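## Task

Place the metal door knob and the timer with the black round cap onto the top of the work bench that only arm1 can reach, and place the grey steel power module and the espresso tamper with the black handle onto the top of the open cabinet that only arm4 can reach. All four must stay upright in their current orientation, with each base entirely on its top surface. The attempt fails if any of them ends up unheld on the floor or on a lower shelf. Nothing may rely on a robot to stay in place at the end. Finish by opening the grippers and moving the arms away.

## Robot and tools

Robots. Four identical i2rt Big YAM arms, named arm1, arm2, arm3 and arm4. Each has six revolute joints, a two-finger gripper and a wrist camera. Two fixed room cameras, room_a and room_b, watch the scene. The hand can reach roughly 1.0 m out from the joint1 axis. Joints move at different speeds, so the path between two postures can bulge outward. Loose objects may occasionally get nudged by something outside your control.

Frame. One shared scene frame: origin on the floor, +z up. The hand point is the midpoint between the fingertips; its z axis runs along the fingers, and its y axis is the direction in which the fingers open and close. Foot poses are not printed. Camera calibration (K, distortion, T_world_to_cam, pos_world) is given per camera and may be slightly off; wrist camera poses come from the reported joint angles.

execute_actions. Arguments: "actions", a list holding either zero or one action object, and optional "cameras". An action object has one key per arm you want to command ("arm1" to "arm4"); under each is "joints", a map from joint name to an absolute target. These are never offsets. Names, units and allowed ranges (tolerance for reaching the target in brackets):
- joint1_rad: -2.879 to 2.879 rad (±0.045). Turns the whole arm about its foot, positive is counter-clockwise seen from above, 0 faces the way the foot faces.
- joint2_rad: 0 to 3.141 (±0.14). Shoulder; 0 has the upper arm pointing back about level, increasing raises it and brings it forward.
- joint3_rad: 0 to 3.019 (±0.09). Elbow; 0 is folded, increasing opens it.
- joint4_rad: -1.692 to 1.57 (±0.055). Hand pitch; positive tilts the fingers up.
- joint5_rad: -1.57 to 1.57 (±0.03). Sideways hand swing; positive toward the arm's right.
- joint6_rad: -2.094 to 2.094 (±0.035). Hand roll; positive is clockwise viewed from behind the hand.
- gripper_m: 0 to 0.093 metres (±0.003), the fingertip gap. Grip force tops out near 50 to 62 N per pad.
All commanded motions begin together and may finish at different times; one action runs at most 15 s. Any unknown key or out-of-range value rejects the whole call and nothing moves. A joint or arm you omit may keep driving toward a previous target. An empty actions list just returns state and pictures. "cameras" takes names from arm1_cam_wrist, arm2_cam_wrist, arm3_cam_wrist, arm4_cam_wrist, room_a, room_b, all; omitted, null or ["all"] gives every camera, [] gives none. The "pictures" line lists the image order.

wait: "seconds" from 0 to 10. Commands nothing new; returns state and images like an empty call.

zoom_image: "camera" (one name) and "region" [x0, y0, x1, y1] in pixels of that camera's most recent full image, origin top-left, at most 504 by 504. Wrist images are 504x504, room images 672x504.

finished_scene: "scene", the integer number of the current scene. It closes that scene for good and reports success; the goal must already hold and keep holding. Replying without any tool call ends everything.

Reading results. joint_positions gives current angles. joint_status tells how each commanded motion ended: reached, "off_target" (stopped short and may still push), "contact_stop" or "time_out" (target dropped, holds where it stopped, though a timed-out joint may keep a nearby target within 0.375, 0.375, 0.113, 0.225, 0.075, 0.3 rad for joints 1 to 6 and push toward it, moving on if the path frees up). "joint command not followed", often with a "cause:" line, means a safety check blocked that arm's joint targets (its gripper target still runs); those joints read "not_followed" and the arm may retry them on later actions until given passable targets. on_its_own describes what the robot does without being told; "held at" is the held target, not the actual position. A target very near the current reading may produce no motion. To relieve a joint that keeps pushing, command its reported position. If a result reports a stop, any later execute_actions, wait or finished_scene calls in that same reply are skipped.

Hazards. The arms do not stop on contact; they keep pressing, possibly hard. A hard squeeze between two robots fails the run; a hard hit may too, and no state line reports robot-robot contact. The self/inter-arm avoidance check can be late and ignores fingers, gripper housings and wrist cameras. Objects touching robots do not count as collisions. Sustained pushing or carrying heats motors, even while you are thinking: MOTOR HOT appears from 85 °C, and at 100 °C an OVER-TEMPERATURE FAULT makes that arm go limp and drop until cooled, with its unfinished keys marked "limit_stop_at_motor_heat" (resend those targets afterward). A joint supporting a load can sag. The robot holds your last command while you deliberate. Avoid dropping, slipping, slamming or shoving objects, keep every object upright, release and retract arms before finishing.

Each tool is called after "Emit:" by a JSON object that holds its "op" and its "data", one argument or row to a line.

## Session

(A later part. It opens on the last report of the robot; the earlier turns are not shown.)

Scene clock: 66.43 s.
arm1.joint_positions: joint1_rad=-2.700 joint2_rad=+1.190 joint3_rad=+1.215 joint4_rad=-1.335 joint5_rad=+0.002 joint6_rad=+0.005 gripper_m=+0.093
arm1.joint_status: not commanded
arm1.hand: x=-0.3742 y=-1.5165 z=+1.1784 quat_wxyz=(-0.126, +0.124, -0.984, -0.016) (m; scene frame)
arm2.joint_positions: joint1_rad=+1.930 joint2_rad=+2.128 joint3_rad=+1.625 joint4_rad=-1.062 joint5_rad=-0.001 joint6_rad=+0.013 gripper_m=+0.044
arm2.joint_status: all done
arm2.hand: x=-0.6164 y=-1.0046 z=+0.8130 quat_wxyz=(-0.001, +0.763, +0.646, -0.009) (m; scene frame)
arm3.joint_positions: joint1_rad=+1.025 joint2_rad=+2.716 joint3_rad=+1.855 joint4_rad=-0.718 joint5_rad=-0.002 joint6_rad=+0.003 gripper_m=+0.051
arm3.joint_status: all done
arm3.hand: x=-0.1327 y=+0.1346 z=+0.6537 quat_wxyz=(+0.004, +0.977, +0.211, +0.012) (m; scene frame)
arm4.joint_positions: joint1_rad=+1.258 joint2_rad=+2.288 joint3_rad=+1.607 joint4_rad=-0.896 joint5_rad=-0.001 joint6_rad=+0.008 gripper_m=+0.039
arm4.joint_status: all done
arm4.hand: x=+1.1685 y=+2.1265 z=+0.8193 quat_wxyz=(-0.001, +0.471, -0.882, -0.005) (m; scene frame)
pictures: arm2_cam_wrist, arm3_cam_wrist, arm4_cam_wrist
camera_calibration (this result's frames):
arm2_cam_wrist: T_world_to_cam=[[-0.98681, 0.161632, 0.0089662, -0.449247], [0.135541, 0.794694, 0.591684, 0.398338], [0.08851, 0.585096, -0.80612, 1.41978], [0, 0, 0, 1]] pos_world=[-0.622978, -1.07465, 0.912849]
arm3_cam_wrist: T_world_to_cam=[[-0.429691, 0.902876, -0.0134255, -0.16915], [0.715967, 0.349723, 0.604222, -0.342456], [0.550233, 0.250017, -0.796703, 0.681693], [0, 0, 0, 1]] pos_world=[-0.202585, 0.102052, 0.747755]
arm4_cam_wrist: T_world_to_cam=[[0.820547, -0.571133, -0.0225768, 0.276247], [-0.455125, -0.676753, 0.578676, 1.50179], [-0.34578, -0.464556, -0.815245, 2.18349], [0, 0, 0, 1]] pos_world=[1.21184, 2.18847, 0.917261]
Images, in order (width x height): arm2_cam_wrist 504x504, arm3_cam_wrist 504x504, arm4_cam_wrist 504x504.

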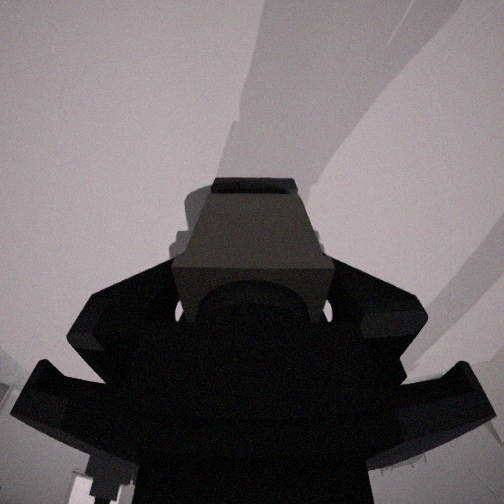

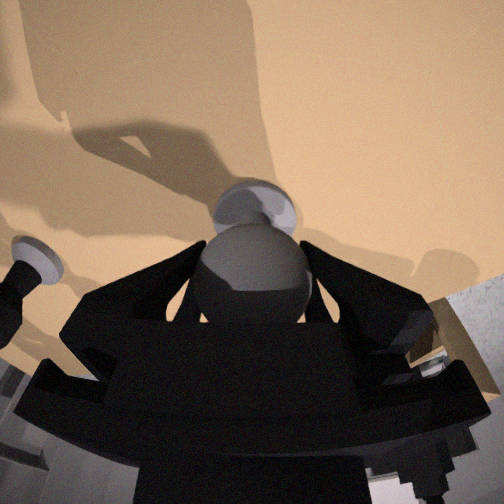

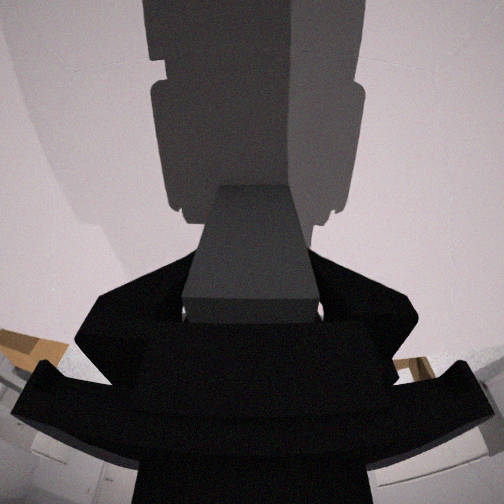

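Emit:
{"op": "execute_actions", "data": {
  "actions": [
    {"arm2":{"joints":{"joint2_rad":2.12,"gripper_m":0.093}},"arm3":{"joints":{"joint2_rad":2.71,"gripper_m":0.093}},"arm4":{"joints":{"gripper_m":0.093}}}
  ],
  "cameras": []
}}

Emit:
{"op": "execute_actions", "data": {
  "actions": [
    {"arm2":{"joints":{"joint2_rad":1.8,"joint4_rad":-1.38}},"arm3":{"joints":{"joint2_rad":2.4,"joint4_rad":-1.02}},"arm4":{"joints":{"joint2_rad":1.9,"joint4_rad":-1.27}},"arm1":{"joints":{"joint3_rad":1.82,"joint4_rad":-1.21,"joint6_rad":-0.06}}}
  ],
  "cameras": ["arm4_cam_wrist"]
}}

Emit:
{"op": "execute_actions", "data": {
  "actions": [
    {"arm2":{"joints":{"joint1_rad":-0.2,"joint2_rad":1.6}},"arm3":{"joints":{"joint1_rad":1.358,"joint2_rad":2.375,"joint3_rad":1.63,"joint4_rad":-0.795}},"arm4":{"joints":{"joint1_rad":-0.5}},"arm1":{"joints":{"joint1_rad":-1.613,"joint2_rad":2.13}}}
  ],
  "cameras": ["arm1_cam_wrist","arm3_cam_wrist","room_b"]
}}

Scene clock: 68.80 s.
arm1.joint_positions: joint1_rad=-2.700 joint2_rad=+1.190 joint3_rad=+1.215 joint4_rad=-1.335 joint5_rad=+0.002 joint6_rad=+0.005 gripper_m=+0.093
arm1.joint_status: not commanded
arm1.hand: x=-0.3742 y=-1.5165 z=+1.1784 quat_wxyz=(-0.126, +0.124, -0.984, -0.016) (m; scene frame)
arm2.joint_positions: joint1_rad=+1.930 joint2_rad=+2.128 joint3_rad=+1.625 joint4_rad=-1.062 joint5_rad=-0.001 joint6_rad=+0.013 gripper_m=+0.093
arm2.joint_status: all done
arm2.hand: x=-0.6164 y=-1.0046 z=+0.8130 quat_wxyz=(-0.001, +0.763, +0.646, -0.009) (m; scene frame)
arm3.joint_positions: joint1_rad=+1.025 joint2_rad=+2.716 joint3_rad=+1.855 joint4_rad=-0.718 joint5_rad=-0.002 joint6_rad=+0.003 gripper_m=+0.093
arm3.joint_status: all done
arm3.hand: x=-0.1327 y=+0.1346 z=+0.6537 quat_wxyz=(+0.004, +0.977, +0.211, +0.012) (m; scene frame)
arm4.joint_positions: joint1_rad=+1.258 joint2_rad=+2.288 joint3_rad=+1.607 joint4_rad=-0.896 joint5_rad=-0.001 joint6_rad=+0.008 gripper_m=+0.093
arm4.joint_status: all done
arm4.hand: x=+1.1685 y=+2.1264 z=+0.8191 quat_wxyz=(-0.001, +0.471, -0.882, -0.005) (m; scene frame)
pictures: none
No camera images: the call's "cameras" was empty. Leave "cameras" out to get every camera's image.

Scene clock: 70.40 s.
arm1.joint_positions: joint1_rad=-2.700 joint2_rad=+1.191 joint3_rad=+1.785 joint4_rad=-1.223 joint5_rad=+0.002 joint6_rad=-0.052 gripper_m=+0.093
arm1.joint_status: all done
arm1.hand: x=-0.3039 y=-1.4979 z=+1.4748 quat_wxyz=(-0.448, +0.137, -0.882, -0.045) (m; scene frame)
arm2.joint_positions: joint1_rad=+1.930 joint2_rad=+1.802 joint3_rad=+1.625 joint4_rad=-1.374 joint5_rad=-0.001 joint6_rad=+0.013 gripper_m=+0.093
arm2.joint_status: all done
arm2.hand: x=-0.6046 y=-0.9445 z=+0.9974 quat_wxyz=(+0.004, +0.763, +0.646, -0.014) (m; scene frame)
arm3.joint_positions: joint1_rad=+1.025 joint2_rad=+2.404 joint3_rad=+1.877 joint4_rad=-1.013 joint5_rad=-0.002 joint6_rad=+0.003 gripper_m=+0.093
arm3.joint_status: all done
arm3.hand: x=-0.1758 y=+0.1172 z=+0.8607 quat_wxyz=(+0.008, +0.977, +0.211, -0.007) (m; scene frame)
arm4.joint_positions: joint1_rad=+1.258 joint2_rad=+1.913 joint3_rad=+1.624 joint4_rad=-1.259 joint5_rad=-0.001 joint6_rad=+0.008 gripper_m=+0.093
arm4.joint_status: all done
arm4.hand: x=+1.1501 y=+2.0957 z=+1.0435 quat_wxyz=(-0.013, +0.471, -0.882, -0.012) (m; scene frame)
pictures: arm4_cam_wrist
camera_calibration (this result's frames):
arm4_cam_wrist: T_world_to_cam=[[0.820786, -0.570761, -0.0233012, 0.278526], [-0.463813, -0.68969, 0.556062, 1.40359], [-0.333449, -0.445601, -0.830814, 2.30792], [0, 0, 0, 1]] pos_world=[1.19197, 2.15542, 1.14346]
Images, in order (width x height): arm4_cam_wrist 504x504.

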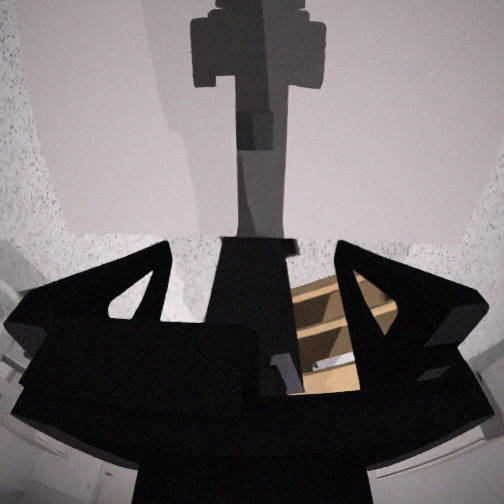

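Scene clock: 72.50 s.
arm1.joint_positions: joint1_rad=-1.620 joint2_rad=+2.116 joint3_rad=+1.803 joint4_rad=-1.211 joint5_rad=-0.002 joint6_rad=-0.055 gripper_m=+0.093
arm1.joint_status: all done
arm1.hand: x=-0.6009 y=-0.9816 z=+0.9548 quat_wxyz=(-0.015, +0.641, -0.768, -0.016) (m; scene frame)
arm2.joint_positions: joint1_rad=-0.207 joint2_rad=+1.616 joint3_rad=+1.625 joint4_rad=-1.374 joint5_rad=-0.001 joint6_rad=+0.012 gripper_m=+0.093
arm2.joint_status: all done
arm2.hand: x=-0.9233 y=-0.0394 z=+1.0964 quat_wxyz=(-0.031, +0.928, -0.356, -0.103) (m; scene frame)
arm3.joint_positions: joint1_rad=+1.353 joint2_rad=+2.382 joint3_rad=+1.624 joint4_rad=-0.805 joint5_rad=-0.001 joint6_rad=+0.003 gripper_m=+0.093
arm3.joint_status: all done
arm3.hand: x=-0.0042 y=-0.0255 z=+0.8004 quat_wxyz=(+0.006, +0.930, +0.368, +0.003) (m; scene frame)
arm4.joint_positions: joint1_rad=-0.506 joint2_rad=+1.913 joint3_rad=+1.624 joint4_rad=-1.259 joint5_rad=-0.001 joint6_rad=+0.008 gripper_m=+0.093
arm4.joint_status: all done
arm4.hand: x=+1.2460 y=+1.1980 z=+1.0308 quat_wxyz=(-0.008, -0.382, -0.924, -0.003) (m; scene frame)
pictures: arm1_cam_wrist, arm3_cam_wrist, room_b
camera_calibration (this result's frames):
arm1_cam_wrist: T_world_to_cam=[[0.984525, -0.175194, 0.00420843, 0.41477], [-0.14925, -0.825662, 0.544066, -1.40863], [-0.0918421, -0.536274, -0.839032, 0.345723], [0, 0, 0, 1]] pos_world=[-0.586837, -0.90498, 1.05471]
arm3_cam_wrist: T_world_to_cam=[[-0.698001, 0.715935, -0.0152336, 0.0282179], [0.572773, 0.570941, 0.588181, -0.449221], [0.429797, 0.401826, -0.808585, 0.780731], [0, 0, 0, 1]] pos_world=[-0.0585579, -0.0774415, 0.895941]
Images, in order (width x height): arm1_cam_wrist 504x504, arm3_cam_wrist 504x504, room_b 672x504.

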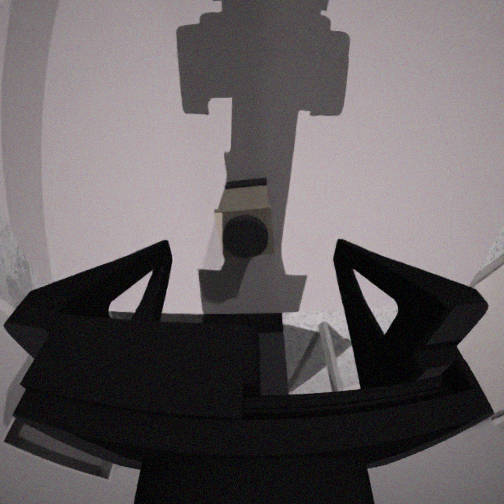

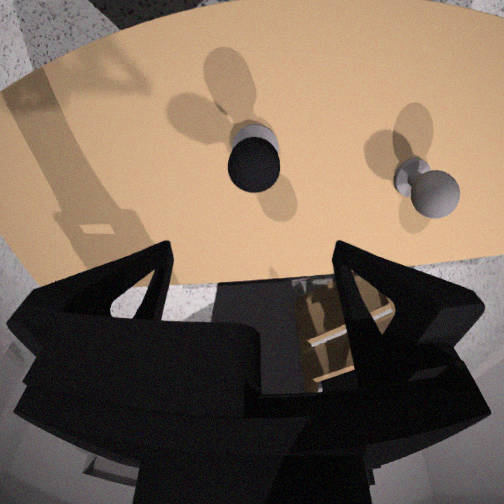

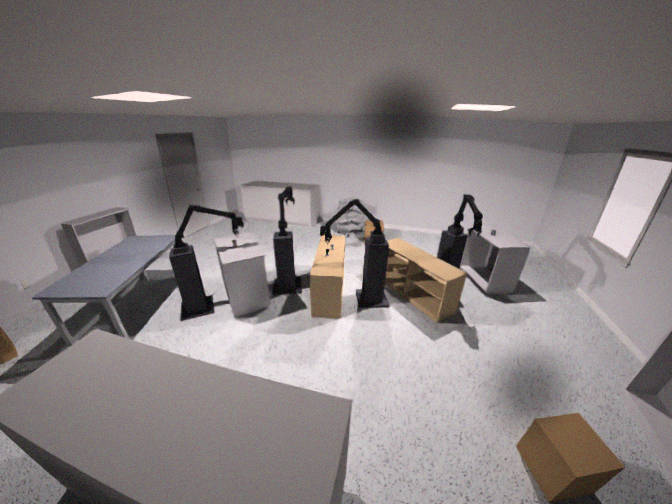

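Emit:
{"op": "execute_actions", "data": {
  "actions": [
    {"arm3":{"joints":{"joint2_rad":2.615,"joint3_rad":1.805,"joint4_rad":-0.712}},"arm1":{"joints":{"joint1_rad":-1.603,"joint2_rad":2.22,"joint3_rad":1.63,"joint4_rad":-0.96,"joint6_rad":-0.15}}}
  ],
  "cameras": ["arm1_cam_wrist","arm3_cam_wrist"]
}}

Scene clock: 73.97 s.
arm1.joint_positions: joint1_rad=-1.610 joint2_rad=+2.219 joint3_rad=+1.630 joint4_rad=-0.976 joint5_rad=-0.002 joint6_rad=-0.142 gripper_m=+0.093
arm1.joint_status: all done
arm1.hand: x=-0.6142 y=-1.0074 z=+0.8324 quat_wxyz=(+0.001, +0.677, -0.736, -0.004) (m; scene frame)
arm2.joint_positions: joint1_rad=-0.207 joint2_rad=+1.616 joint3_rad=+1.625 joint4_rad=-1.374 joint5_rad=-0.001 joint6_rad=+0.012 gripper_m=+0.093
arm2.joint_status: not commanded
arm2.hand: x=-0.9233 y=-0.0394 z=+1.0964 quat_wxyz=(-0.031, +0.928, -0.356, -0.103) (m; scene frame)
arm3.joint_positions: joint1_rad=+1.353 joint2_rad=+2.637 joint3_rad=+1.782 joint4_rad=-0.714 joint5_rad=-0.001 joint6_rad=+0.003 gripper_m=+0.093
arm3.joint_status: all done
arm3.hand: x=-0.0130 y=-0.0360 z=+0.6866 quat_wxyz=(+0.005, +0.930, +0.368, +0.006) (m; scene frame)
arm4.joint_positions: joint1_rad=-0.506 joint2_rad=+1.913 joint3_rad=+1.624 joint4_rad=-1.259 joint5_rad=-0.001 joint6_rad=+0.008 gripper_m=+0.093
arm4.joint_status: not commanded
arm4.hand: x=+1.2460 y=+1.1980 z=+1.0308 quat_wxyz=(-0.008, -0.382, -0.924, -0.003) (m; scene frame)
pictures: arm1_cam_wrist, arm3_cam_wrist
camera_calibration (this result's frames):
arm1_cam_wrist: T_world_to_cam=[[0.996892, -0.078754, 0.00197097, 0.530484], [-0.0654276, -0.813749, 0.577523, -1.32966], [-0.0438783, -0.575857, -0.816372, 0.198653], [0, 0, 0, 1]] pos_world=[-0.607115, -0.925837, 0.929038]
arm3_cam_wrist: T_world_to_cam=[[-0.697993, 0.715941, -0.0153332, 0.0278815], [0.570104, 0.568515, 0.593104, -0.374747], [0.433345, 0.405241, -0.80498, 0.694397], [0, 0, 0, 1]] pos_world=[-0.0678077, -0.0883108, 0.781667]
Images, in order (width x height): arm1_cam_wrist 504x504, arm3_cam_wrist 504x504.

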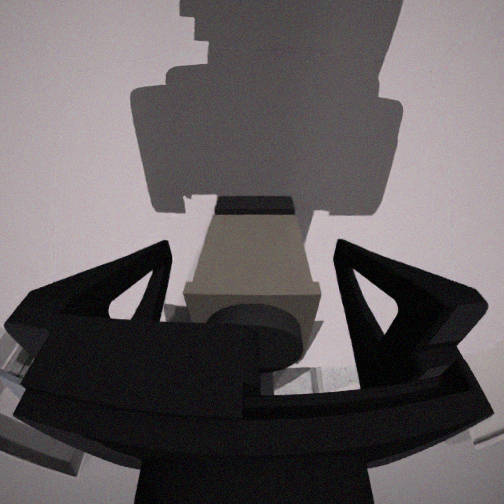

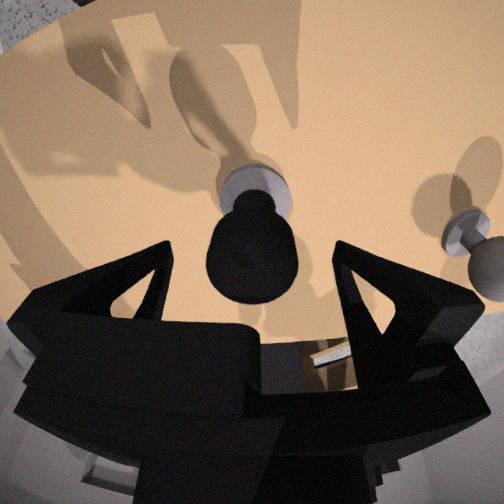

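Emit:
{"op": "execute_actions", "data": {
  "actions": [
    {"arm3":{"joints":{"joint4_rad":-0.67}},"arm1":{"joints":{"gripper_m":0.03}}}
  ],
  "cameras": []
}}

Emit:
{"op": "execute_actions", "data": {
  "actions": [
    {"arm3":{"joints":{"gripper_m":0.02}}}
  ],
  "cameras": ["arm3_cam_wrist"]
}}

Emit:
{"op": "execute_actions", "data": {
  "actions": [
    {"arm3":{"joints":{"joint2_rad":2.3,"joint4_rad":-1.0}},"arm1":{"joints":{"joint2_rad":1.95,"joint4_rad":-1.24}}}
  ],
  "cameras": ["arm1_cam_wrist","arm3_cam_wrist"]
}}

Scene clock: 74.77 s.
arm1.joint_positions: joint1_rad=-1.610 joint2_rad=+2.219 joint3_rad=+1.630 joint4_rad=-0.975 joint5_rad=-0.001 joint6_rad=-0.143 gripper_m=+0.044
arm1.joint_status: gripper_m off_target (ended at +0.044, target +0.030)
arm1.hand: x=-0.6141 y=-1.0074 z=+0.8324 quat_wxyz=(+0.001, +0.677, -0.736, -0.003) (m; scene frame)
arm2.joint_positions: joint1_rad=-0.207 joint2_rad=+1.616 joint3_rad=+1.625 joint4_rad=-1.374 joint5_rad=-0.001 joint6_rad=+0.012 gripper_m=+0.093
arm2.joint_status: not commanded
arm2.hand: x=-0.9233 y=-0.0394 z=+1.0964 quat_wxyz=(-0.031, +0.928, -0.356, -0.103) (m; scene frame)
arm3.joint_positions: joint1_rad=+1.353 joint2_rad=+2.637 joint3_rad=+1.782 joint4_rad=-0.681 joint5_rad=-0.001 joint6_rad=+0.003 gripper_m=+0.093
arm3.joint_status: all done
arm3.hand: x=-0.0190 y=-0.0417 z=+0.6869 quat_wxyz=(+0.011, +0.930, +0.368, -0.009) (m; scene frame)
arm4.joint_positions: joint1_rad=-0.506 joint2_rad=+1.913 joint3_rad=+1.624 joint4_rad=-1.259 joint5_rad=-0.001 joint6_rad=+0.008 gripper_m=+0.093
arm4.joint_status: not commanded
arm4.hand: x=+1.2460 y=+1.1980 z=+1.0308 quat_wxyz=(-0.008, -0.382, -0.924, -0.003) (m; scene frame)
pictures: none
No camera images: the call's "cameras" was empty. Leave "cameras" out to get every camera's image.

Scene clock: 75.43 s.
arm1.joint_positions: joint1_rad=-1.610 joint2_rad=+2.219 joint3_rad=+1.630 joint4_rad=-0.975 joint5_rad=-0.001 joint6_rad=-0.143 gripper_m=+0.044
arm1.joint_status: not commanded
arm1.hand: x=-0.6141 y=-1.0074 z=+0.8324 quat_wxyz=(+0.001, +0.677, -0.736, -0.003) (m; scene frame)
arm2.joint_positions: joint1_rad=-0.207 joint2_rad=+1.616 joint3_rad=+1.625 joint4_rad=-1.374 joint5_rad=-0.001 joint6_rad=+0.012 gripper_m=+0.093
arm2.joint_status: not commanded
arm2.hand: x=-0.9233 y=-0.0394 z=+1.0964 quat_wxyz=(-0.031, +0.928, -0.356, -0.103) (m; scene frame)
arm3.joint_positions: joint1_rad=+1.353 joint2_rad=+2.637 joint3_rad=+1.782 joint4_rad=-0.680 joint5_rad=-0.001 joint6_rad=+0.003 gripper_m=+0.045
arm3.joint_status: gripper_m off_target (ended at +0.045, target +0.020)
arm3.hand: x=-0.0192 y=-0.0418 z=+0.6869 quat_wxyz=(+0.012, +0.930, +0.368, -0.010) (m; scene frame)
arm4.joint_positions: joint1_rad=-0.506 joint2_rad=+1.913 joint3_rad=+1.624 joint4_rad=-1.259 joint5_rad=-0.001 joint6_rad=+0.008 gripper_m=+0.093
arm4.joint_status: not commanded
arm4.hand: x=+1.2460 y=+1.1980 z=+1.0308 quat_wxyz=(-0.008, -0.382, -0.924, -0.003) (m; scene frame)
pictures: arm3_cam_wrist
camera_calibration (this result's frames):
arm3_cam_wrist: T_world_to_cam=[[-0.698034, 0.715913, -0.0147721, 0.0273558], [0.584834, 0.58189, 0.565131, -0.348027], [0.41318, 0.385841, -0.824869, 0.712156], [0, 0, 0, 1]] pos_world=[-0.0716154, -0.0918502, 0.78452]
Images, in order (width x height): arm3_cam_wrist 504x504.

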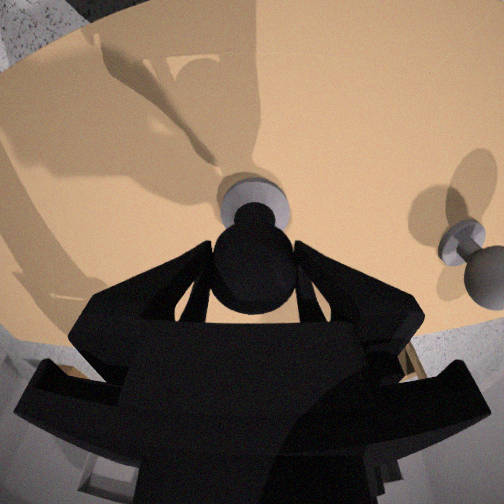

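Scene clock: 76.93 s.
arm1.joint_positions: joint1_rad=-1.610 joint2_rad=+1.950 joint3_rad=+1.627 joint4_rad=-1.224 joint5_rad=-0.001 joint6_rad=-0.143 gripper_m=+0.044
arm1.joint_status: all done
arm1.hand: x=-0.6197 y=-1.0366 z=+0.9895 quat_wxyz=(-0.006, +0.677, -0.736, -0.009) (m; scene frame)
arm2.joint_positions: joint1_rad=-0.207 joint2_rad=+1.616 joint3_rad=+1.625 joint4_rad=-1.374 joint5_rad=-0.001 joint6_rad=+0.012 gripper_m=+0.093
arm2.joint_status: not commanded
arm2.hand: x=-0.9233 y=-0.0394 z=+1.0964 quat_wxyz=(-0.031, +0.928, -0.356, -0.103) (m; scene frame)
arm3.joint_positions: joint1_rad=+1.353 joint2_rad=+2.328 joint3_rad=+1.786 joint4_rad=-0.994 joint5_rad=-0.001 joint6_rad=+0.003 gripper_m=+0.045
arm3.joint_status: all done
arm3.hand: x=-0.0380 y=-0.0559 z=+0.8826 quat_wxyz=(+0.011, +0.930, +0.368, -0.009) (m; scene frame)
arm4.joint_positions: joint1_rad=-0.506 joint2_rad=+1.913 joint3_rad=+1.624 joint4_rad=-1.259 joint5_rad=-0.001 joint6_rad=+0.008 gripper_m=+0.093
arm4.joint_status: not commanded
arm4.hand: x=+1.2460 y=+1.1980 z=+1.0308 quat_wxyz=(-0.008, -0.382, -0.924, -0.003) (m; scene frame)
pictures: arm1_cam_wrist, arm3_cam_wrist
camera_calibration (this result's frames):
arm1_cam_wrist: T_world_to_cam=[[0.996925, -0.0781805, 0.00540596, 0.530607], [-0.0676609, -0.823873, 0.562722, -1.44171], [-0.03954, -0.561357, -0.826629, 0.337783], [0, 0, 0, 1]] pos_world=[-0.613167, -0.956684, 1.08763]
arm3_cam_wrist: T_world_to_cam=[[-0.698033, 0.715913, -0.0147909, 0.0272155], [0.584354, 0.581455, 0.566074, -0.440345], [0.41386, 0.386495, -0.824221, 0.886265], [0, 0, 0, 1]] pos_world=[-0.0904749, -0.10598, 0.980149]
Images, in order (width x height): arm1_cam_wrist 504x504, arm3_cam_wrist 504x504.

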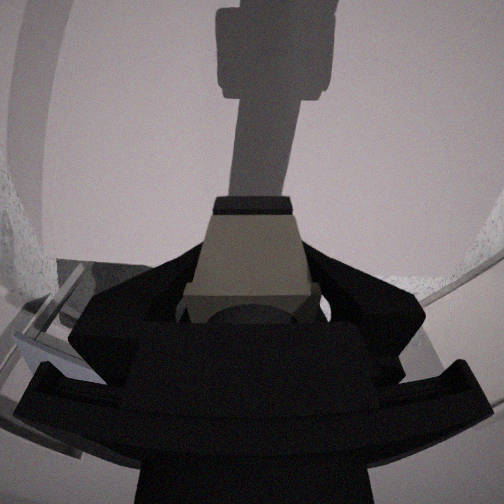

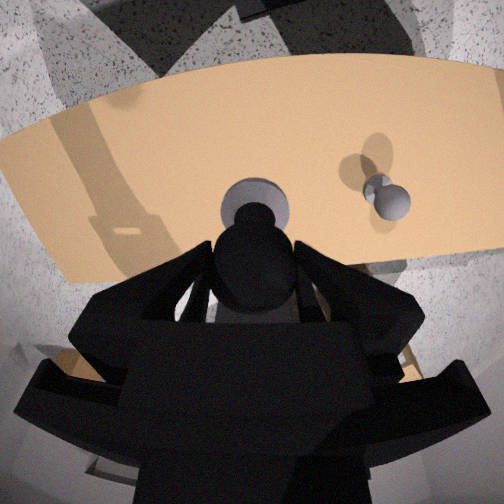

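Emit:
{"op": "execute_actions", "data": {
  "actions": [
    {"arm3":{"joints":{"joint1_rad":-1.4}},"arm1":{"joints":{"joint1_rad":1.35,"joint6_rad":0}},"arm2":{"joints":{"joint3_rad":1.8,"joint4_rad":-1.07}}}
  ],
  "cameras": []
}}

Emit:
{"op": "execute_actions", "data": {
  "actions": [
    {"arm3":{"joints":{"joint2_rad":2.58,"joint4_rad":-0.7}},"arm1":{"joints":{"joint2_rad":2.19,"joint4_rad":-0.97}},"arm2":{"joints":{"joint1_rad":-1.688,"joint2_rad":2.235}}}
  ],
  "cameras": ["arm1_cam_wrist","arm3_cam_wrist","arm2_cam_wrist"]
}}

Scene clock: 79.97 s.
arm1.joint_positions: joint1_rad=+1.357 joint2_rad=+1.950 joint3_rad=+1.627 joint4_rad=-1.224 joint5_rad=-0.003 joint6_rad=-0.008 gripper_m=+0.044
arm1.joint_status: all done
arm1.hand: x=-0.9831 y=-2.1614 z=+0.9945 quat_wxyz=(+0.007, +0.831, +0.556, -0.013) (m; scene frame)
arm2.joint_positions: joint1_rad=-0.207 joint2_rad=+1.604 joint3_rad=+1.752 joint4_rad=-1.084 joint5_rad=-0.001 joint6_rad=+0.012 gripper_m=+0.093
arm2.joint_status: all done
arm2.hand: x=-0.9871 y=+0.0181 z=+1.1936 quat_wxyz=(-0.103, +0.885, -0.341, -0.299) (m; scene frame)
arm3.joint_positions: joint1_rad=-1.393 joint2_rad=+2.328 joint3_rad=+1.786 joint4_rad=-0.992 joint5_rad=+0.000 joint6_rad=+0.003 gripper_m=+0.045
arm3.joint_status: all done
arm3.hand: x=+0.7191 y=+1.0114 z=+0.8908 quat_wxyz=(-0.021, +0.543, -0.839, -0.004) (m; scene frame)
arm4.joint_positions: joint1_rad=-0.506 joint2_rad=+1.913 joint3_rad=+1.624 joint4_rad=-1.259 joint5_rad=-0.001 joint6_rad=+0.008 gripper_m=+0.093
arm4.joint_status: not commanded
arm4.hand: x=+1.2460 y=+1.1980 z=+1.0308 quat_wxyz=(-0.008, -0.382, -0.924, -0.003) (m; scene frame)
pictures: none
No camera images: the call's "cameras" was empty. Leave "cameras" out to get every camera's image.

Scene clock: 81.97 s.
arm1.joint_positions: joint1_rad=+1.357 joint2_rad=+2.191 joint3_rad=+1.623 joint4_rad=-0.986 joint5_rad=-0.003 joint6_rad=-0.008 gripper_m=+0.044
arm1.joint_status: all done
arm1.hand: x=-0.9957 y=-2.1893 z=+0.8522 quat_wxyz=(+0.005, +0.831, +0.556, -0.010) (m; scene frame)
arm2.joint_positions: joint1_rad=-1.693 joint2_rad=+2.247 joint3_rad=+1.781 joint4_rad=-1.066 joint5_rad=+0.002 joint6_rad=+0.012 gripper_m=+0.093
arm2.joint_status: all done
arm2.hand: x=-0.1290 y=+0.1367 z=+0.7814 quat_wxyz=(-0.010, +0.446, -0.895, -0.009) (m; scene frame)
arm3.joint_positions: joint1_rad=-1.398 joint2_rad=+2.622 joint3_rad=+1.773 joint4_rad=-0.708 joint5_rad=+0.002 joint6_rad=+0.003 gripper_m=+0.045
arm3.joint_status: all done
arm3.hand: x=+0.7141 y=+0.9839 z=+0.7015 quat_wxyz=(-0.012, +0.541, -0.841, +0.003) (m; scene frame)
arm4.joint_positions: joint1_rad=-0.506 joint2_rad=+1.913 joint3_rad=+1.624 joint4_rad=-1.259 joint5_rad=-0.001 joint6_rad=+0.008 gripper_m=+0.093
arm4.joint_status: not commanded
arm4.hand: x=+1.2460 y=+1.1980 z=+1.0308 quat_wxyz=(-0.008, -0.382, -0.924, -0.003) (m; scene frame)
pictures: arm1_cam_wrist, arm2_cam_wrist, arm3_cam_wrist
camera_calibration (this result's frames):
arm1_cam_wrist: T_world_to_cam=[[-0.925703, 0.378047, 0.0124276, -0.105512], [0.319087, 0.762845, 0.562361, 1.5196], [0.203118, 0.524545, -0.826798, 2.1814], [0, 0, 0, 1]] pos_world=[-1.02564, -2.26357, 0.950328]
arm2_cam_wrist: T_world_to_cam=[[0.800083, -0.599786, -0.0111174, 0.197839], [-0.483615, -0.655861, 0.579624, -0.428102], [-0.354942, -0.458371, -0.814808, 0.775656], [0, 0, 0, 1]] pos_world=[-0.0900114, 0.193423, 0.882349]
arm3_cam_wrist: T_world_to_cam=[[0.917899, -0.396416, 0.0177893, -0.277269], [-0.334028, -0.747685, 0.573928, 0.576094], [-0.214213, -0.532749, -0.818713, 1.37297], [0, 0, 0, 1]] pos_world=[0.741043, 1.05227, 0.79836]
Images, in order (width x height): arm1_cam_wrist 504x504, arm2_cam_wrist 504x504, arm3_cam_wrist 504x504.

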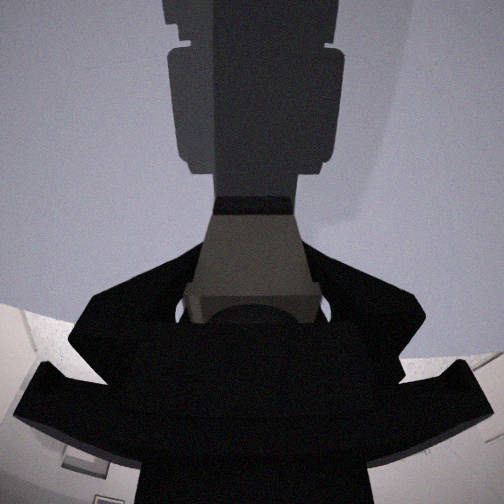

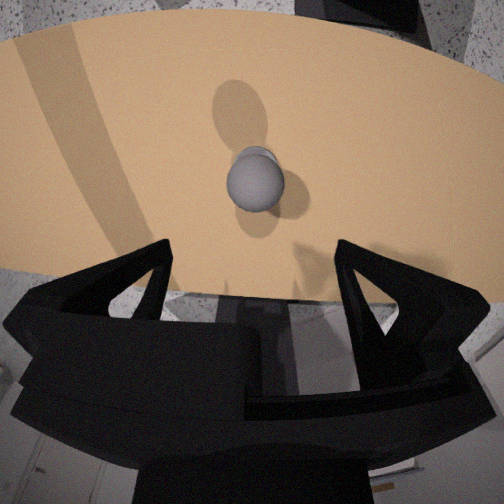

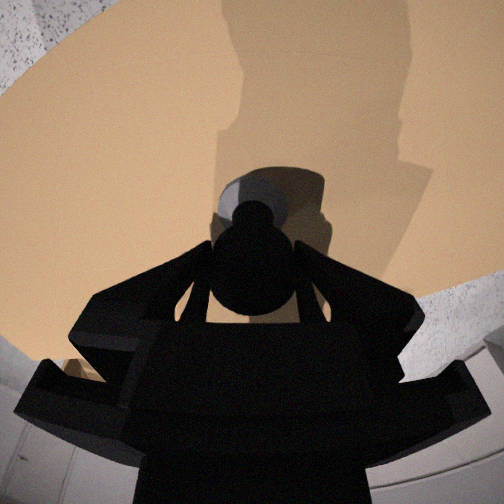

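Emit:
{"op": "execute_actions", "data": {
  "actions": [
    {"arm3":{"joints":{"joint2_rad":2.645,"joint4_rad":-0.66}},"arm1":{"joints":{"joint2_rad":2.26,"joint4_rad":-0.92}},"arm2":{"joints":{"joint2_rad":2.435,"joint4_rad":-0.855}}}
  ],
  "cameras": ["arm1_cam_wrist","arm3_cam_wrist","arm2_cam_wrist"]
}}

Scene clock: 83.30 s.
arm1.joint_positions: joint1_rad=+1.357 joint2_rad=+2.254 joint3_rad=+1.623 joint4_rad=-0.933 joint5_rad=-0.002 joint6_rad=-0.007 gripper_m=+0.044
arm1.joint_status: all done
arm1.hand: x=-0.9963 y=-2.1896 z=+0.8147 quat_wxyz=(+0.001, +0.831, +0.556, -0.006) (m; scene frame)
arm2.joint_positions: joint1_rad=-1.693 joint2_rad=+2.459 joint3_rad=+1.781 joint4_rad=-0.864 joint5_rad=+0.002 joint6_rad=+0.012 gripper_m=+0.093
arm2.joint_status: all done
arm2.hand: x=-0.1306 y=+0.1366 z=+0.6466 quat_wxyz=(-0.006, +0.446, -0.895, -0.007) (m; scene frame)
arm3.joint_positions: joint1_rad=-1.398 joint2_rad=+2.646 joint3_rad=+1.776 joint4_rad=-0.663 joint5_rad=+0.002 joint6_rad=+0.003 gripper_m=+0.045
arm3.joint_status: all done
arm3.hand: x=+0.7154 y=+0.9864 z=+0.6876 quat_wxyz=(-0.022, +0.541, -0.841, -0.003) (m; scene frame)
arm4.joint_positions: joint1_rad=-0.506 joint2_rad=+1.913 joint3_rad=+1.624 joint4_rad=-1.259 joint5_rad=-0.001 joint6_rad=+0.008 gripper_m=+0.093
arm4.joint_status: not commanded
arm4.hand: x=+1.2460 y=+1.1980 z=+1.0308 quat_wxyz=(-0.008, -0.382, -0.924, -0.003) (m; scene frame)
pictures: arm1_cam_wrist, arm2_cam_wrist, arm3_cam_wrist
camera_calibration (this result's frames):
arm1_cam_wrist: T_world_to_cam=[[-0.925568, 0.378343, 0.013451, -0.105503], [0.317842, 0.757275, 0.570536, 1.521], [0.205672, 0.532345, -0.821162, 2.16571], [0, 0, 0, 1]] pos_world=[-1.02651, -2.2648, 0.91203]
arm2_cam_wrist: T_world_to_cam=[[0.800074, -0.599799, -0.011035, 0.197555], [-0.48012, -0.651245, 0.587677, -0.35626], [-0.359675, -0.464887, -0.80902, 0.661707], [0, 0, 0, 1]] pos_world=[-0.0911068, 0.1941, 0.746881]
arm3_cam_wrist: T_world_to_cam=[[0.917887, -0.396443, 0.0177842, -0.277185], [-0.339021, -0.760068, 0.554402, 0.615634], [-0.206272, -0.514908, -0.832059, 1.34905], [0, 0, 0, 1]] pos_world=[0.741408, 1.05267, 0.786106]
Images, in order (width x height): arm1_cam_wrist 504x504, arm2_cam_wrist 504x504, arm3_cam_wrist 504x504.

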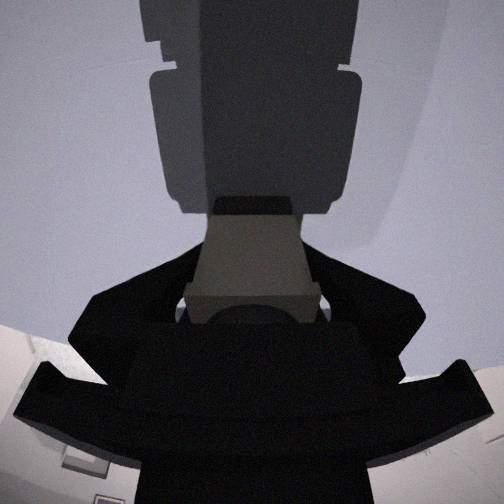

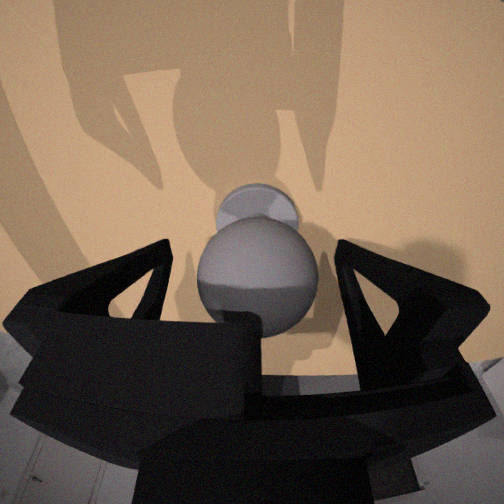

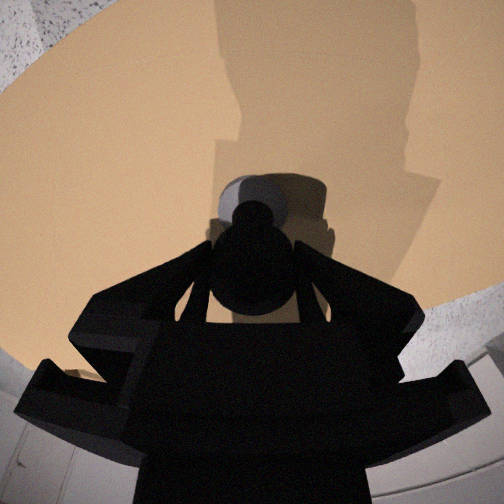

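Emit:
{"op": "execute_actions", "data": {
  "actions": [
    {"arm3":{"joints":{"gripper_m":0.093}},"arm1":{"joints":{"joint2_rad":2.295}},"arm2":{"joints":{"gripper_m":0.03}}}
  ],
  "cameras": []
}}

Emit:
{"op": "execute_actions", "data": {
  "actions": [
    {"arm3":{"joints":{"joint2_rad":2.25,"joint4_rad":-1.06}},"arm2":{"joints":{"joint2_rad":1.95,"joint4_rad":-1.36}}}
  ],
  "cameras": ["arm1_cam_wrist","arm3_cam_wrist","arm2_cam_wrist"]
}}

Scene clock: 84.07 s.
arm1.joint_positions: joint1_rad=+1.357 joint2_rad=+2.255 joint3_rad=+1.623 joint4_rad=-0.933 joint5_rad=-0.002 joint6_rad=-0.007 gripper_m=+0.044
arm1.joint_status: all done
arm1.hand: x=-0.9962 y=-2.1893 z=+0.8140 quat_wxyz=(+0.001, +0.831, +0.556, -0.005) (m; scene frame)
arm2.joint_positions: joint1_rad=-1.693 joint2_rad=+2.459 joint3_rad=+1.781 joint4_rad=-0.863 joint5_rad=+0.002 joint6_rad=+0.012 gripper_m=+0.051
arm2.joint_status: gripper_m off_target (ended at +0.051, target +0.030)
arm2.hand: x=-0.1305 y=+0.1369 z=+0.6466 quat_wxyz=(-0.006, +0.446, -0.895, -0.007) (m; scene frame)
arm3.joint_positions: joint1_rad=-1.398 joint2_rad=+2.646 joint3_rad=+1.776 joint4_rad=-0.663 joint5_rad=+0.002 joint6_rad=+0.003 gripper_m=+0.093
arm3.joint_status: all done
arm3.hand: x=+0.7154 y=+0.9864 z=+0.6876 quat_wxyz=(-0.022, +0.541, -0.841, -0.003) (m; scene frame)
arm4.joint_positions: joint1_rad=-0.506 joint2_rad=+1.913 joint3_rad=+1.624 joint4_rad=-1.259 joint5_rad=-0.001 joint6_rad=+0.008 gripper_m=+0.093
arm4.joint_status: not commanded
arm4.hand: x=+1.2460 y=+1.1980 z=+1.0308 quat_wxyz=(-0.008, -0.382, -0.924, -0.003) (m; scene frame)
pictures: none
No camera images: the call's "cameras" was empty. Leave "cameras" out to get every camera's image.

Scene clock: 85.83 s.
arm1.joint_positions: joint1_rad=+1.357 joint2_rad=+2.255 joint3_rad=+1.623 joint4_rad=-0.933 joint5_rad=-0.002 joint6_rad=-0.007 gripper_m=+0.044
arm1.joint_status: not commanded
arm1.hand: x=-0.9962 y=-2.1893 z=+0.8140 quat_wxyz=(+0.001, +0.831, +0.556, -0.005) (m; scene frame)
arm2.joint_positions: joint1_rad=-1.693 joint2_rad=+1.971 joint3_rad=+1.781 joint4_rad=-1.354 joint5_rad=+0.002 joint6_rad=+0.012 gripper_m=+0.051
arm2.joint_status: all done
arm2.hand: x=-0.1555 y=+0.0981 z=+0.9507 quat_wxyz=(-0.005, +0.446, -0.895, -0.007) (m; scene frame)
arm3.joint_positions: joint1_rad=-1.398 joint2_rad=+2.257 joint3_rad=+1.795 joint4_rad=-1.054 joint5_rad=+0.002 joint6_rad=+0.003 gripper_m=+0.093
arm3.joint_status: all done
arm3.hand: x=+0.7225 y=+1.0119 z=+0.9391 quat_wxyz=(-0.029, +0.541, -0.840, -0.008) (m; scene frame)
arm4.joint_positions: joint1_rad=-0.506 joint2_rad=+1.913 joint3_rad=+1.624 joint4_rad=-1.259 joint5_rad=-0.001 joint6_rad=+0.008 gripper_m=+0.093
arm4.joint_status: not commanded
arm4.hand: x=+1.2460 y=+1.1980 z=+1.0308 quat_wxyz=(-0.008, -0.382, -0.924, -0.003) (m; scene frame)
pictures: arm1_cam_wrist, arm2_cam_wrist, arm3_cam_wrist
camera_calibration (this result's frames):
arm1_cam_wrist: T_world_to_cam=[[-0.925571, 0.378335, 0.0134379, -0.105506], [0.317593, 0.756671, 0.571476, 1.51885], [0.206041, 0.533209, -0.820509, 2.16672], [0, 0, 0, 1]] pos_world=[-1.02646, -2.26467, 0.911247]
arm2_cam_wrist: T_world_to_cam=[[0.800073, -0.599795, -0.0114005, 0.198062], [-0.479258, -0.650487, 0.589219, -0.573393], [-0.360826, -0.465954, -0.807893, 0.879735], [0, 0, 0, 1]] pos_world=[-0.115836, 0.155729, 1.05084]
arm3_cam_wrist: T_world_to_cam=[[0.91787, -0.396471, 0.0180567, -0.278251], [-0.342671, -0.768724, 0.540036, 0.522877], [-0.200228, -0.501871, -0.841448, 1.56418], [0, 0, 0, 1]] pos_world=[0.747765, 1.07665, 1.03883]
Images, in order (width x height): arm1_cam_wrist 504x504, arm2_cam_wrist 504x504, arm3_cam_wrist 504x504.

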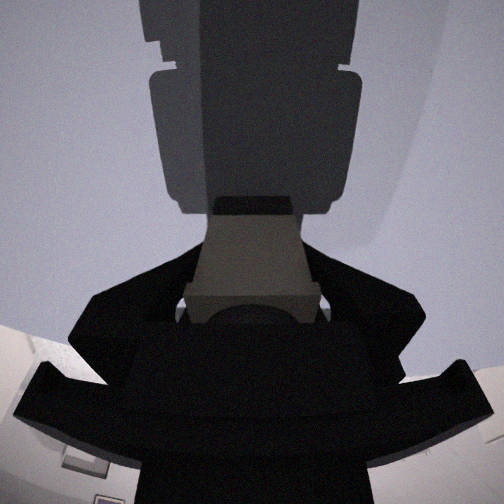

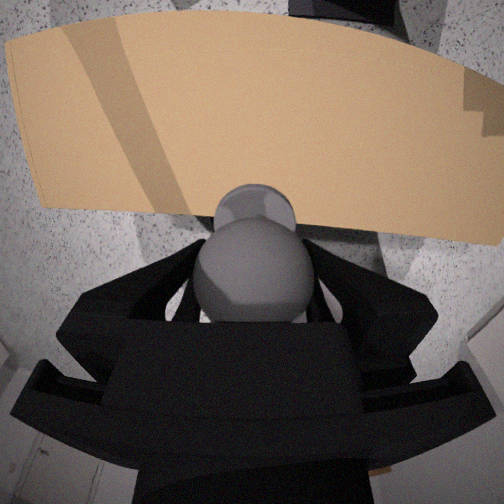

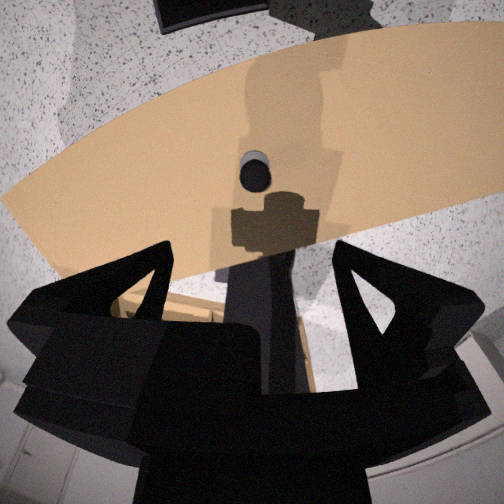

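Emit:
{"op": "execute_actions", "data": {
  "actions": [
    {"arm3":{"joints":{"joint1_rad":-0.3,"joint2_rad":1.2,"joint3_rad":1.2}},"arm2":{"joints":{"joint1_rad":1.92,"joint2_rad":1.82,"joint3_rad":1.64,"joint4_rad":-1.35}},"arm1":{"joints":{"joint2_rad":2.25,"gripper_m":0.093}},"arm4":{"joints":{"joint1_rad":-1.485,"joint2_rad":2.32,"joint3_rad":1.685,"joint4_rad":-0.89}}}
  ],
  "cameras": ["arm4_cam_wrist"]
}}

Emit:
{"op": "execute_actions", "data": {
  "actions": [
    {"arm2":{"joints":{"joint2_rad":2.05,"joint4_rad":-1.09}},"arm1":{"joints":{"joint2_rad":1.9,"joint4_rad":-1.28}}}
  ],
  "cameras": ["arm4_cam_wrist","arm1_cam_wrist"]
}}

Scene clock: 88.97 s.
arm1.joint_positions: joint1_rad=+1.357 joint2_rad=+2.254 joint3_rad=+1.623 joint4_rad=-0.933 joint5_rad=-0.002 joint6_rad=-0.007 gripper_m=+0.093
arm1.joint_status: all done
arm1.hand: x=-0.9963 y=-2.1896 z=+0.8147 quat_wxyz=(+0.001, +0.831, +0.556, -0.006) (m; scene frame)
arm2.joint_positions: joint1_rad=+1.930 joint2_rad=+1.845 joint3_rad=+1.643 joint4_rad=-1.346 joint5_rad=-0.002 joint6_rad=+0.012 gripper_m=+0.051
arm2.joint_status: all done
arm2.hand: x=-0.6068 y=-0.9581 z=+0.9810 quat_wxyz=(+0.005, +0.763, +0.646, -0.015) (m; scene frame)
arm3.joint_positions: joint1_rad=-0.300 joint2_rad=+1.193 joint3_rad=+1.194 joint4_rad=-1.054 joint5_rad=-0.002 joint6_rad=+0.003 gripper_m=+0.093
arm3.joint_status: all done
arm3.hand: x=+0.1609 y=+0.7538 z=+1.2610 quat_wxyz=(-0.111, +0.873, -0.419, -0.224) (m; scene frame)
arm4.joint_positions: joint1_rad=-1.494 joint2_rad=+2.331 joint3_rad=+1.670 joint4_rad=-0.897 joint5_rad=+0.001 joint6_rad=+0.008 gripper_m=+0.093
arm4.joint_status: all done
arm4.hand: x=+0.7071 y=+0.9859 z=+0.7953 quat_wxyz=(+0.001, -0.774, -0.633, +0.000) (m; scene frame)
pictures: arm4_cam_wrist
camera_calibration (this result's frames):
arm4_cam_wrist: T_world_to_cam=[[-0.976136, 0.216846, -0.0116852, 0.487822], [0.169077, 0.792665, 0.585743, -1.36188], [0.136279, 0.569789, -0.810412, 0.110055], [0, 0, 0, 1]] pos_world=[0.691443, 0.911022, 0.8926]
Images, in order (width x height): arm4_cam_wrist 504x504.

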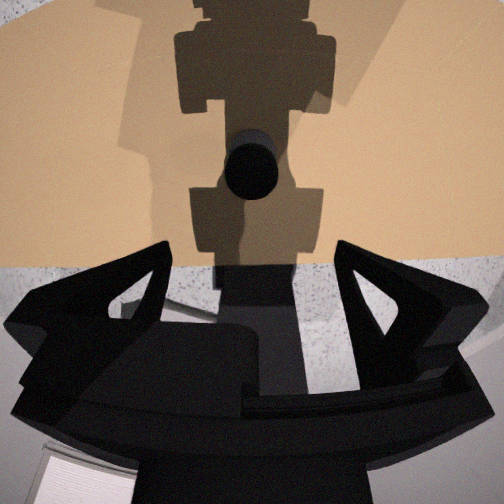

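Scene clock: 90.47 s.
arm1.joint_positions: joint1_rad=+1.357 joint2_rad=+1.895 joint3_rad=+1.623 joint4_rad=-1.265 joint5_rad=-0.002 joint6_rad=-0.007 gripper_m=+0.093
arm1.joint_status: all done
arm1.hand: x=-0.9791 y=-2.1518 z=+1.0236 quat_wxyz=(+0.009, +0.831, +0.556, -0.017) (m; scene frame)
arm2.joint_positions: joint1_rad=+1.930 joint2_rad=+2.083 joint3_rad=+1.625 joint4_rad=-1.099 joint5_rad=-0.002 joint6_rad=+0.012 gripper_m=+0.051
arm2.joint_status: all done
arm2.hand: x=-0.6155 y=-1.0012 z=+0.8395 quat_wxyz=(+0.002, +0.763, +0.646, -0.012) (m; scene frame)
arm3.joint_positions: joint1_rad=-0.300 joint2_rad=+1.193 joint3_rad=+1.194 joint4_rad=-1.054 joint5_rad=-0.002 joint6_rad=+0.003 gripper_m=+0.093
arm3.joint_status: not commanded
arm3.hand: x=+0.1609 y=+0.7538 z=+1.2610 quat_wxyz=(-0.111, +0.873, -0.419, -0.224) (m; scene frame)
arm4.joint_positions: joint1_rad=-1.494 joint2_rad=+2.331 joint3_rad=+1.670 joint4_rad=-0.897 joint5_rad=+0.001 joint6_rad=+0.008 gripper_m=+0.093
arm4.joint_status: not commanded
arm4.hand: x=+0.7071 y=+0.9859 z=+0.7953 quat_wxyz=(+0.001, -0.774, -0.633, +0.000) (m; scene frame)
pictures: arm1_cam_wrist, arm4_cam_wrist
camera_calibration (this result's frames):
arm1_cam_wrist: T_world_to_cam=[[-0.925337, 0.378896, 0.0137375, -0.105577], [0.323827, 0.770967, 0.548404, 1.42567], [0.197197, 0.511907, -0.836101, 2.27664], [0, 0, 0, 1]] pos_world=[-1.00831, -2.22457, 1.12311]
arm4_cam_wrist: T_world_to_cam=[[-0.976136, 0.216846, -0.0116852, 0.487822], [0.169077, 0.792665, 0.585743, -1.36188], [0.136279, 0.569789, -0.810412, 0.110055], [0, 0, 0, 1]] pos_world=[0.691443, 0.911022, 0.8926]
Images, in order (width x height): arm1_cam_wrist 504x504, arm4_cam_wrist 504x504.

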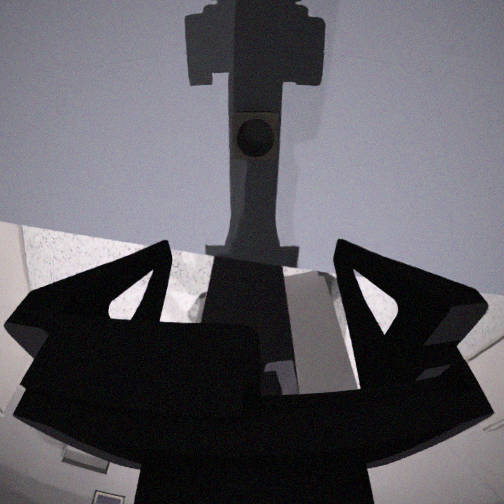

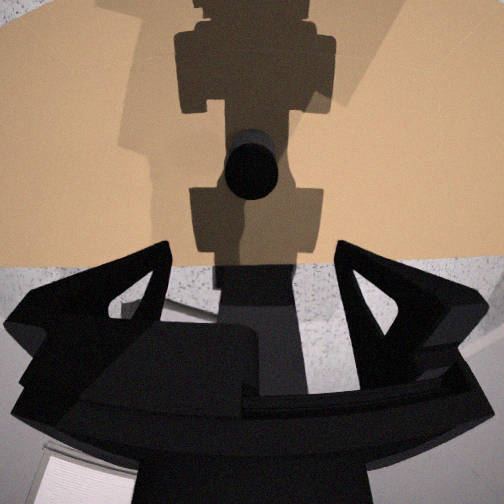

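Emit:
{"op": "execute_actions", "data": {
  "actions": [
    {"arm2":{"joints":{"joint2_rad":2.125,"joint4_rad":-1.04}},"arm1":{"joints":{"joint1_rad":-0.3}},"arm4":{"joints":{"joint2_rad":2.562,"joint3_rad":1.84,"joint4_rad":-0.79}}}
  ],
  "cameras": ["arm4_cam_wrist","arm2_cam_wrist"]
}}

Scene clock: 92.60 s.
arm1.joint_positions: joint1_rad=-0.308 joint2_rad=+1.895 joint3_rad=+1.623 joint4_rad=-1.265 joint5_rad=+0.001 joint6_rad=-0.005 gripper_m=+0.093
arm1.joint_status: all done
arm1.hand: x=-1.2652 y=-1.3378 z=+1.0238 quat_wxyz=(-0.003, +0.970, -0.242, -0.019) (m; scene frame)
arm2.joint_positions: joint1_rad=+1.929 joint2_rad=+2.124 joint3_rad=+1.625 joint4_rad=-1.048 joint5_rad=-0.002 joint6_rad=+0.012 gripper_m=+0.051
arm2.joint_status: all done
arm2.hand: x=-0.6174 y=-1.0082 z=+0.8153 quat_wxyz=(+0.005, +0.763, +0.646, -0.015) (m; scene frame)
arm3.joint_positions: joint1_rad=-0.300 joint2_rad=+1.193 joint3_rad=+1.194 joint4_rad=-1.054 joint5_rad=-0.002 joint6_rad=+0.003 gripper_m=+0.093
arm3.joint_status: not commanded
arm3.hand: x=+0.1609 y=+0.7538 z=+1.2610 quat_wxyz=(-0.111, +0.873, -0.419, -0.224) (m; scene frame)
arm4.joint_positions: joint1_rad=-1.494 joint2_rad=+2.585 joint3_rad=+1.816 joint4_rad=-0.795 joint5_rad=+0.001 joint6_rad=+0.008 gripper_m=+0.093
arm4.joint_status: all done
arm4.hand: x=+0.7037 y=+0.9692 z=+0.6782 quat_wxyz=(+0.003, -0.774, -0.633, -0.002) (m; scene frame)
pictures: arm2_cam_wrist, arm4_cam_wrist
camera_calibration (this result's frames):
arm2_cam_wrist: T_world_to_cam=[[-0.986831, 0.161535, 0.00844449, -0.449294], [0.136696, 0.804898, 0.577454, 0.422581], [0.0864822, 0.571004, -0.816379, 1.41676], [0, 0, 0, 1]] pos_world=[-0.623667, -1.07653, 0.916385]
arm4_cam_wrist: T_world_to_cam=[[-0.97612, 0.216925, -0.0115218, 0.486528], [0.168399, 0.789139, 0.590679, -1.27892], [0.137225, 0.574633, -0.806825, 0.0172831], [0, 0, 0, 1]] pos_world=[0.687908, 0.893775, 0.774981]
Images, in order (width x height): arm2_cam_wrist 504x504, arm4_cam_wrist 504x504.

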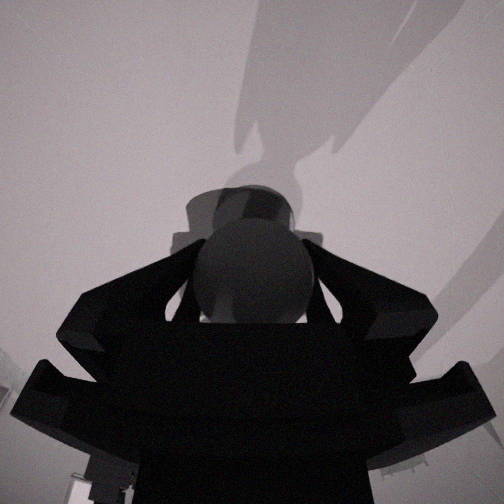

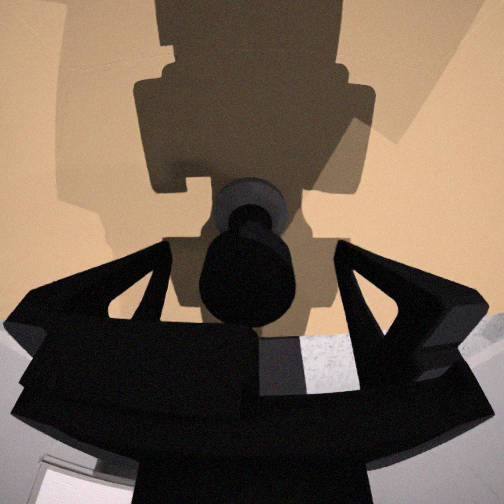

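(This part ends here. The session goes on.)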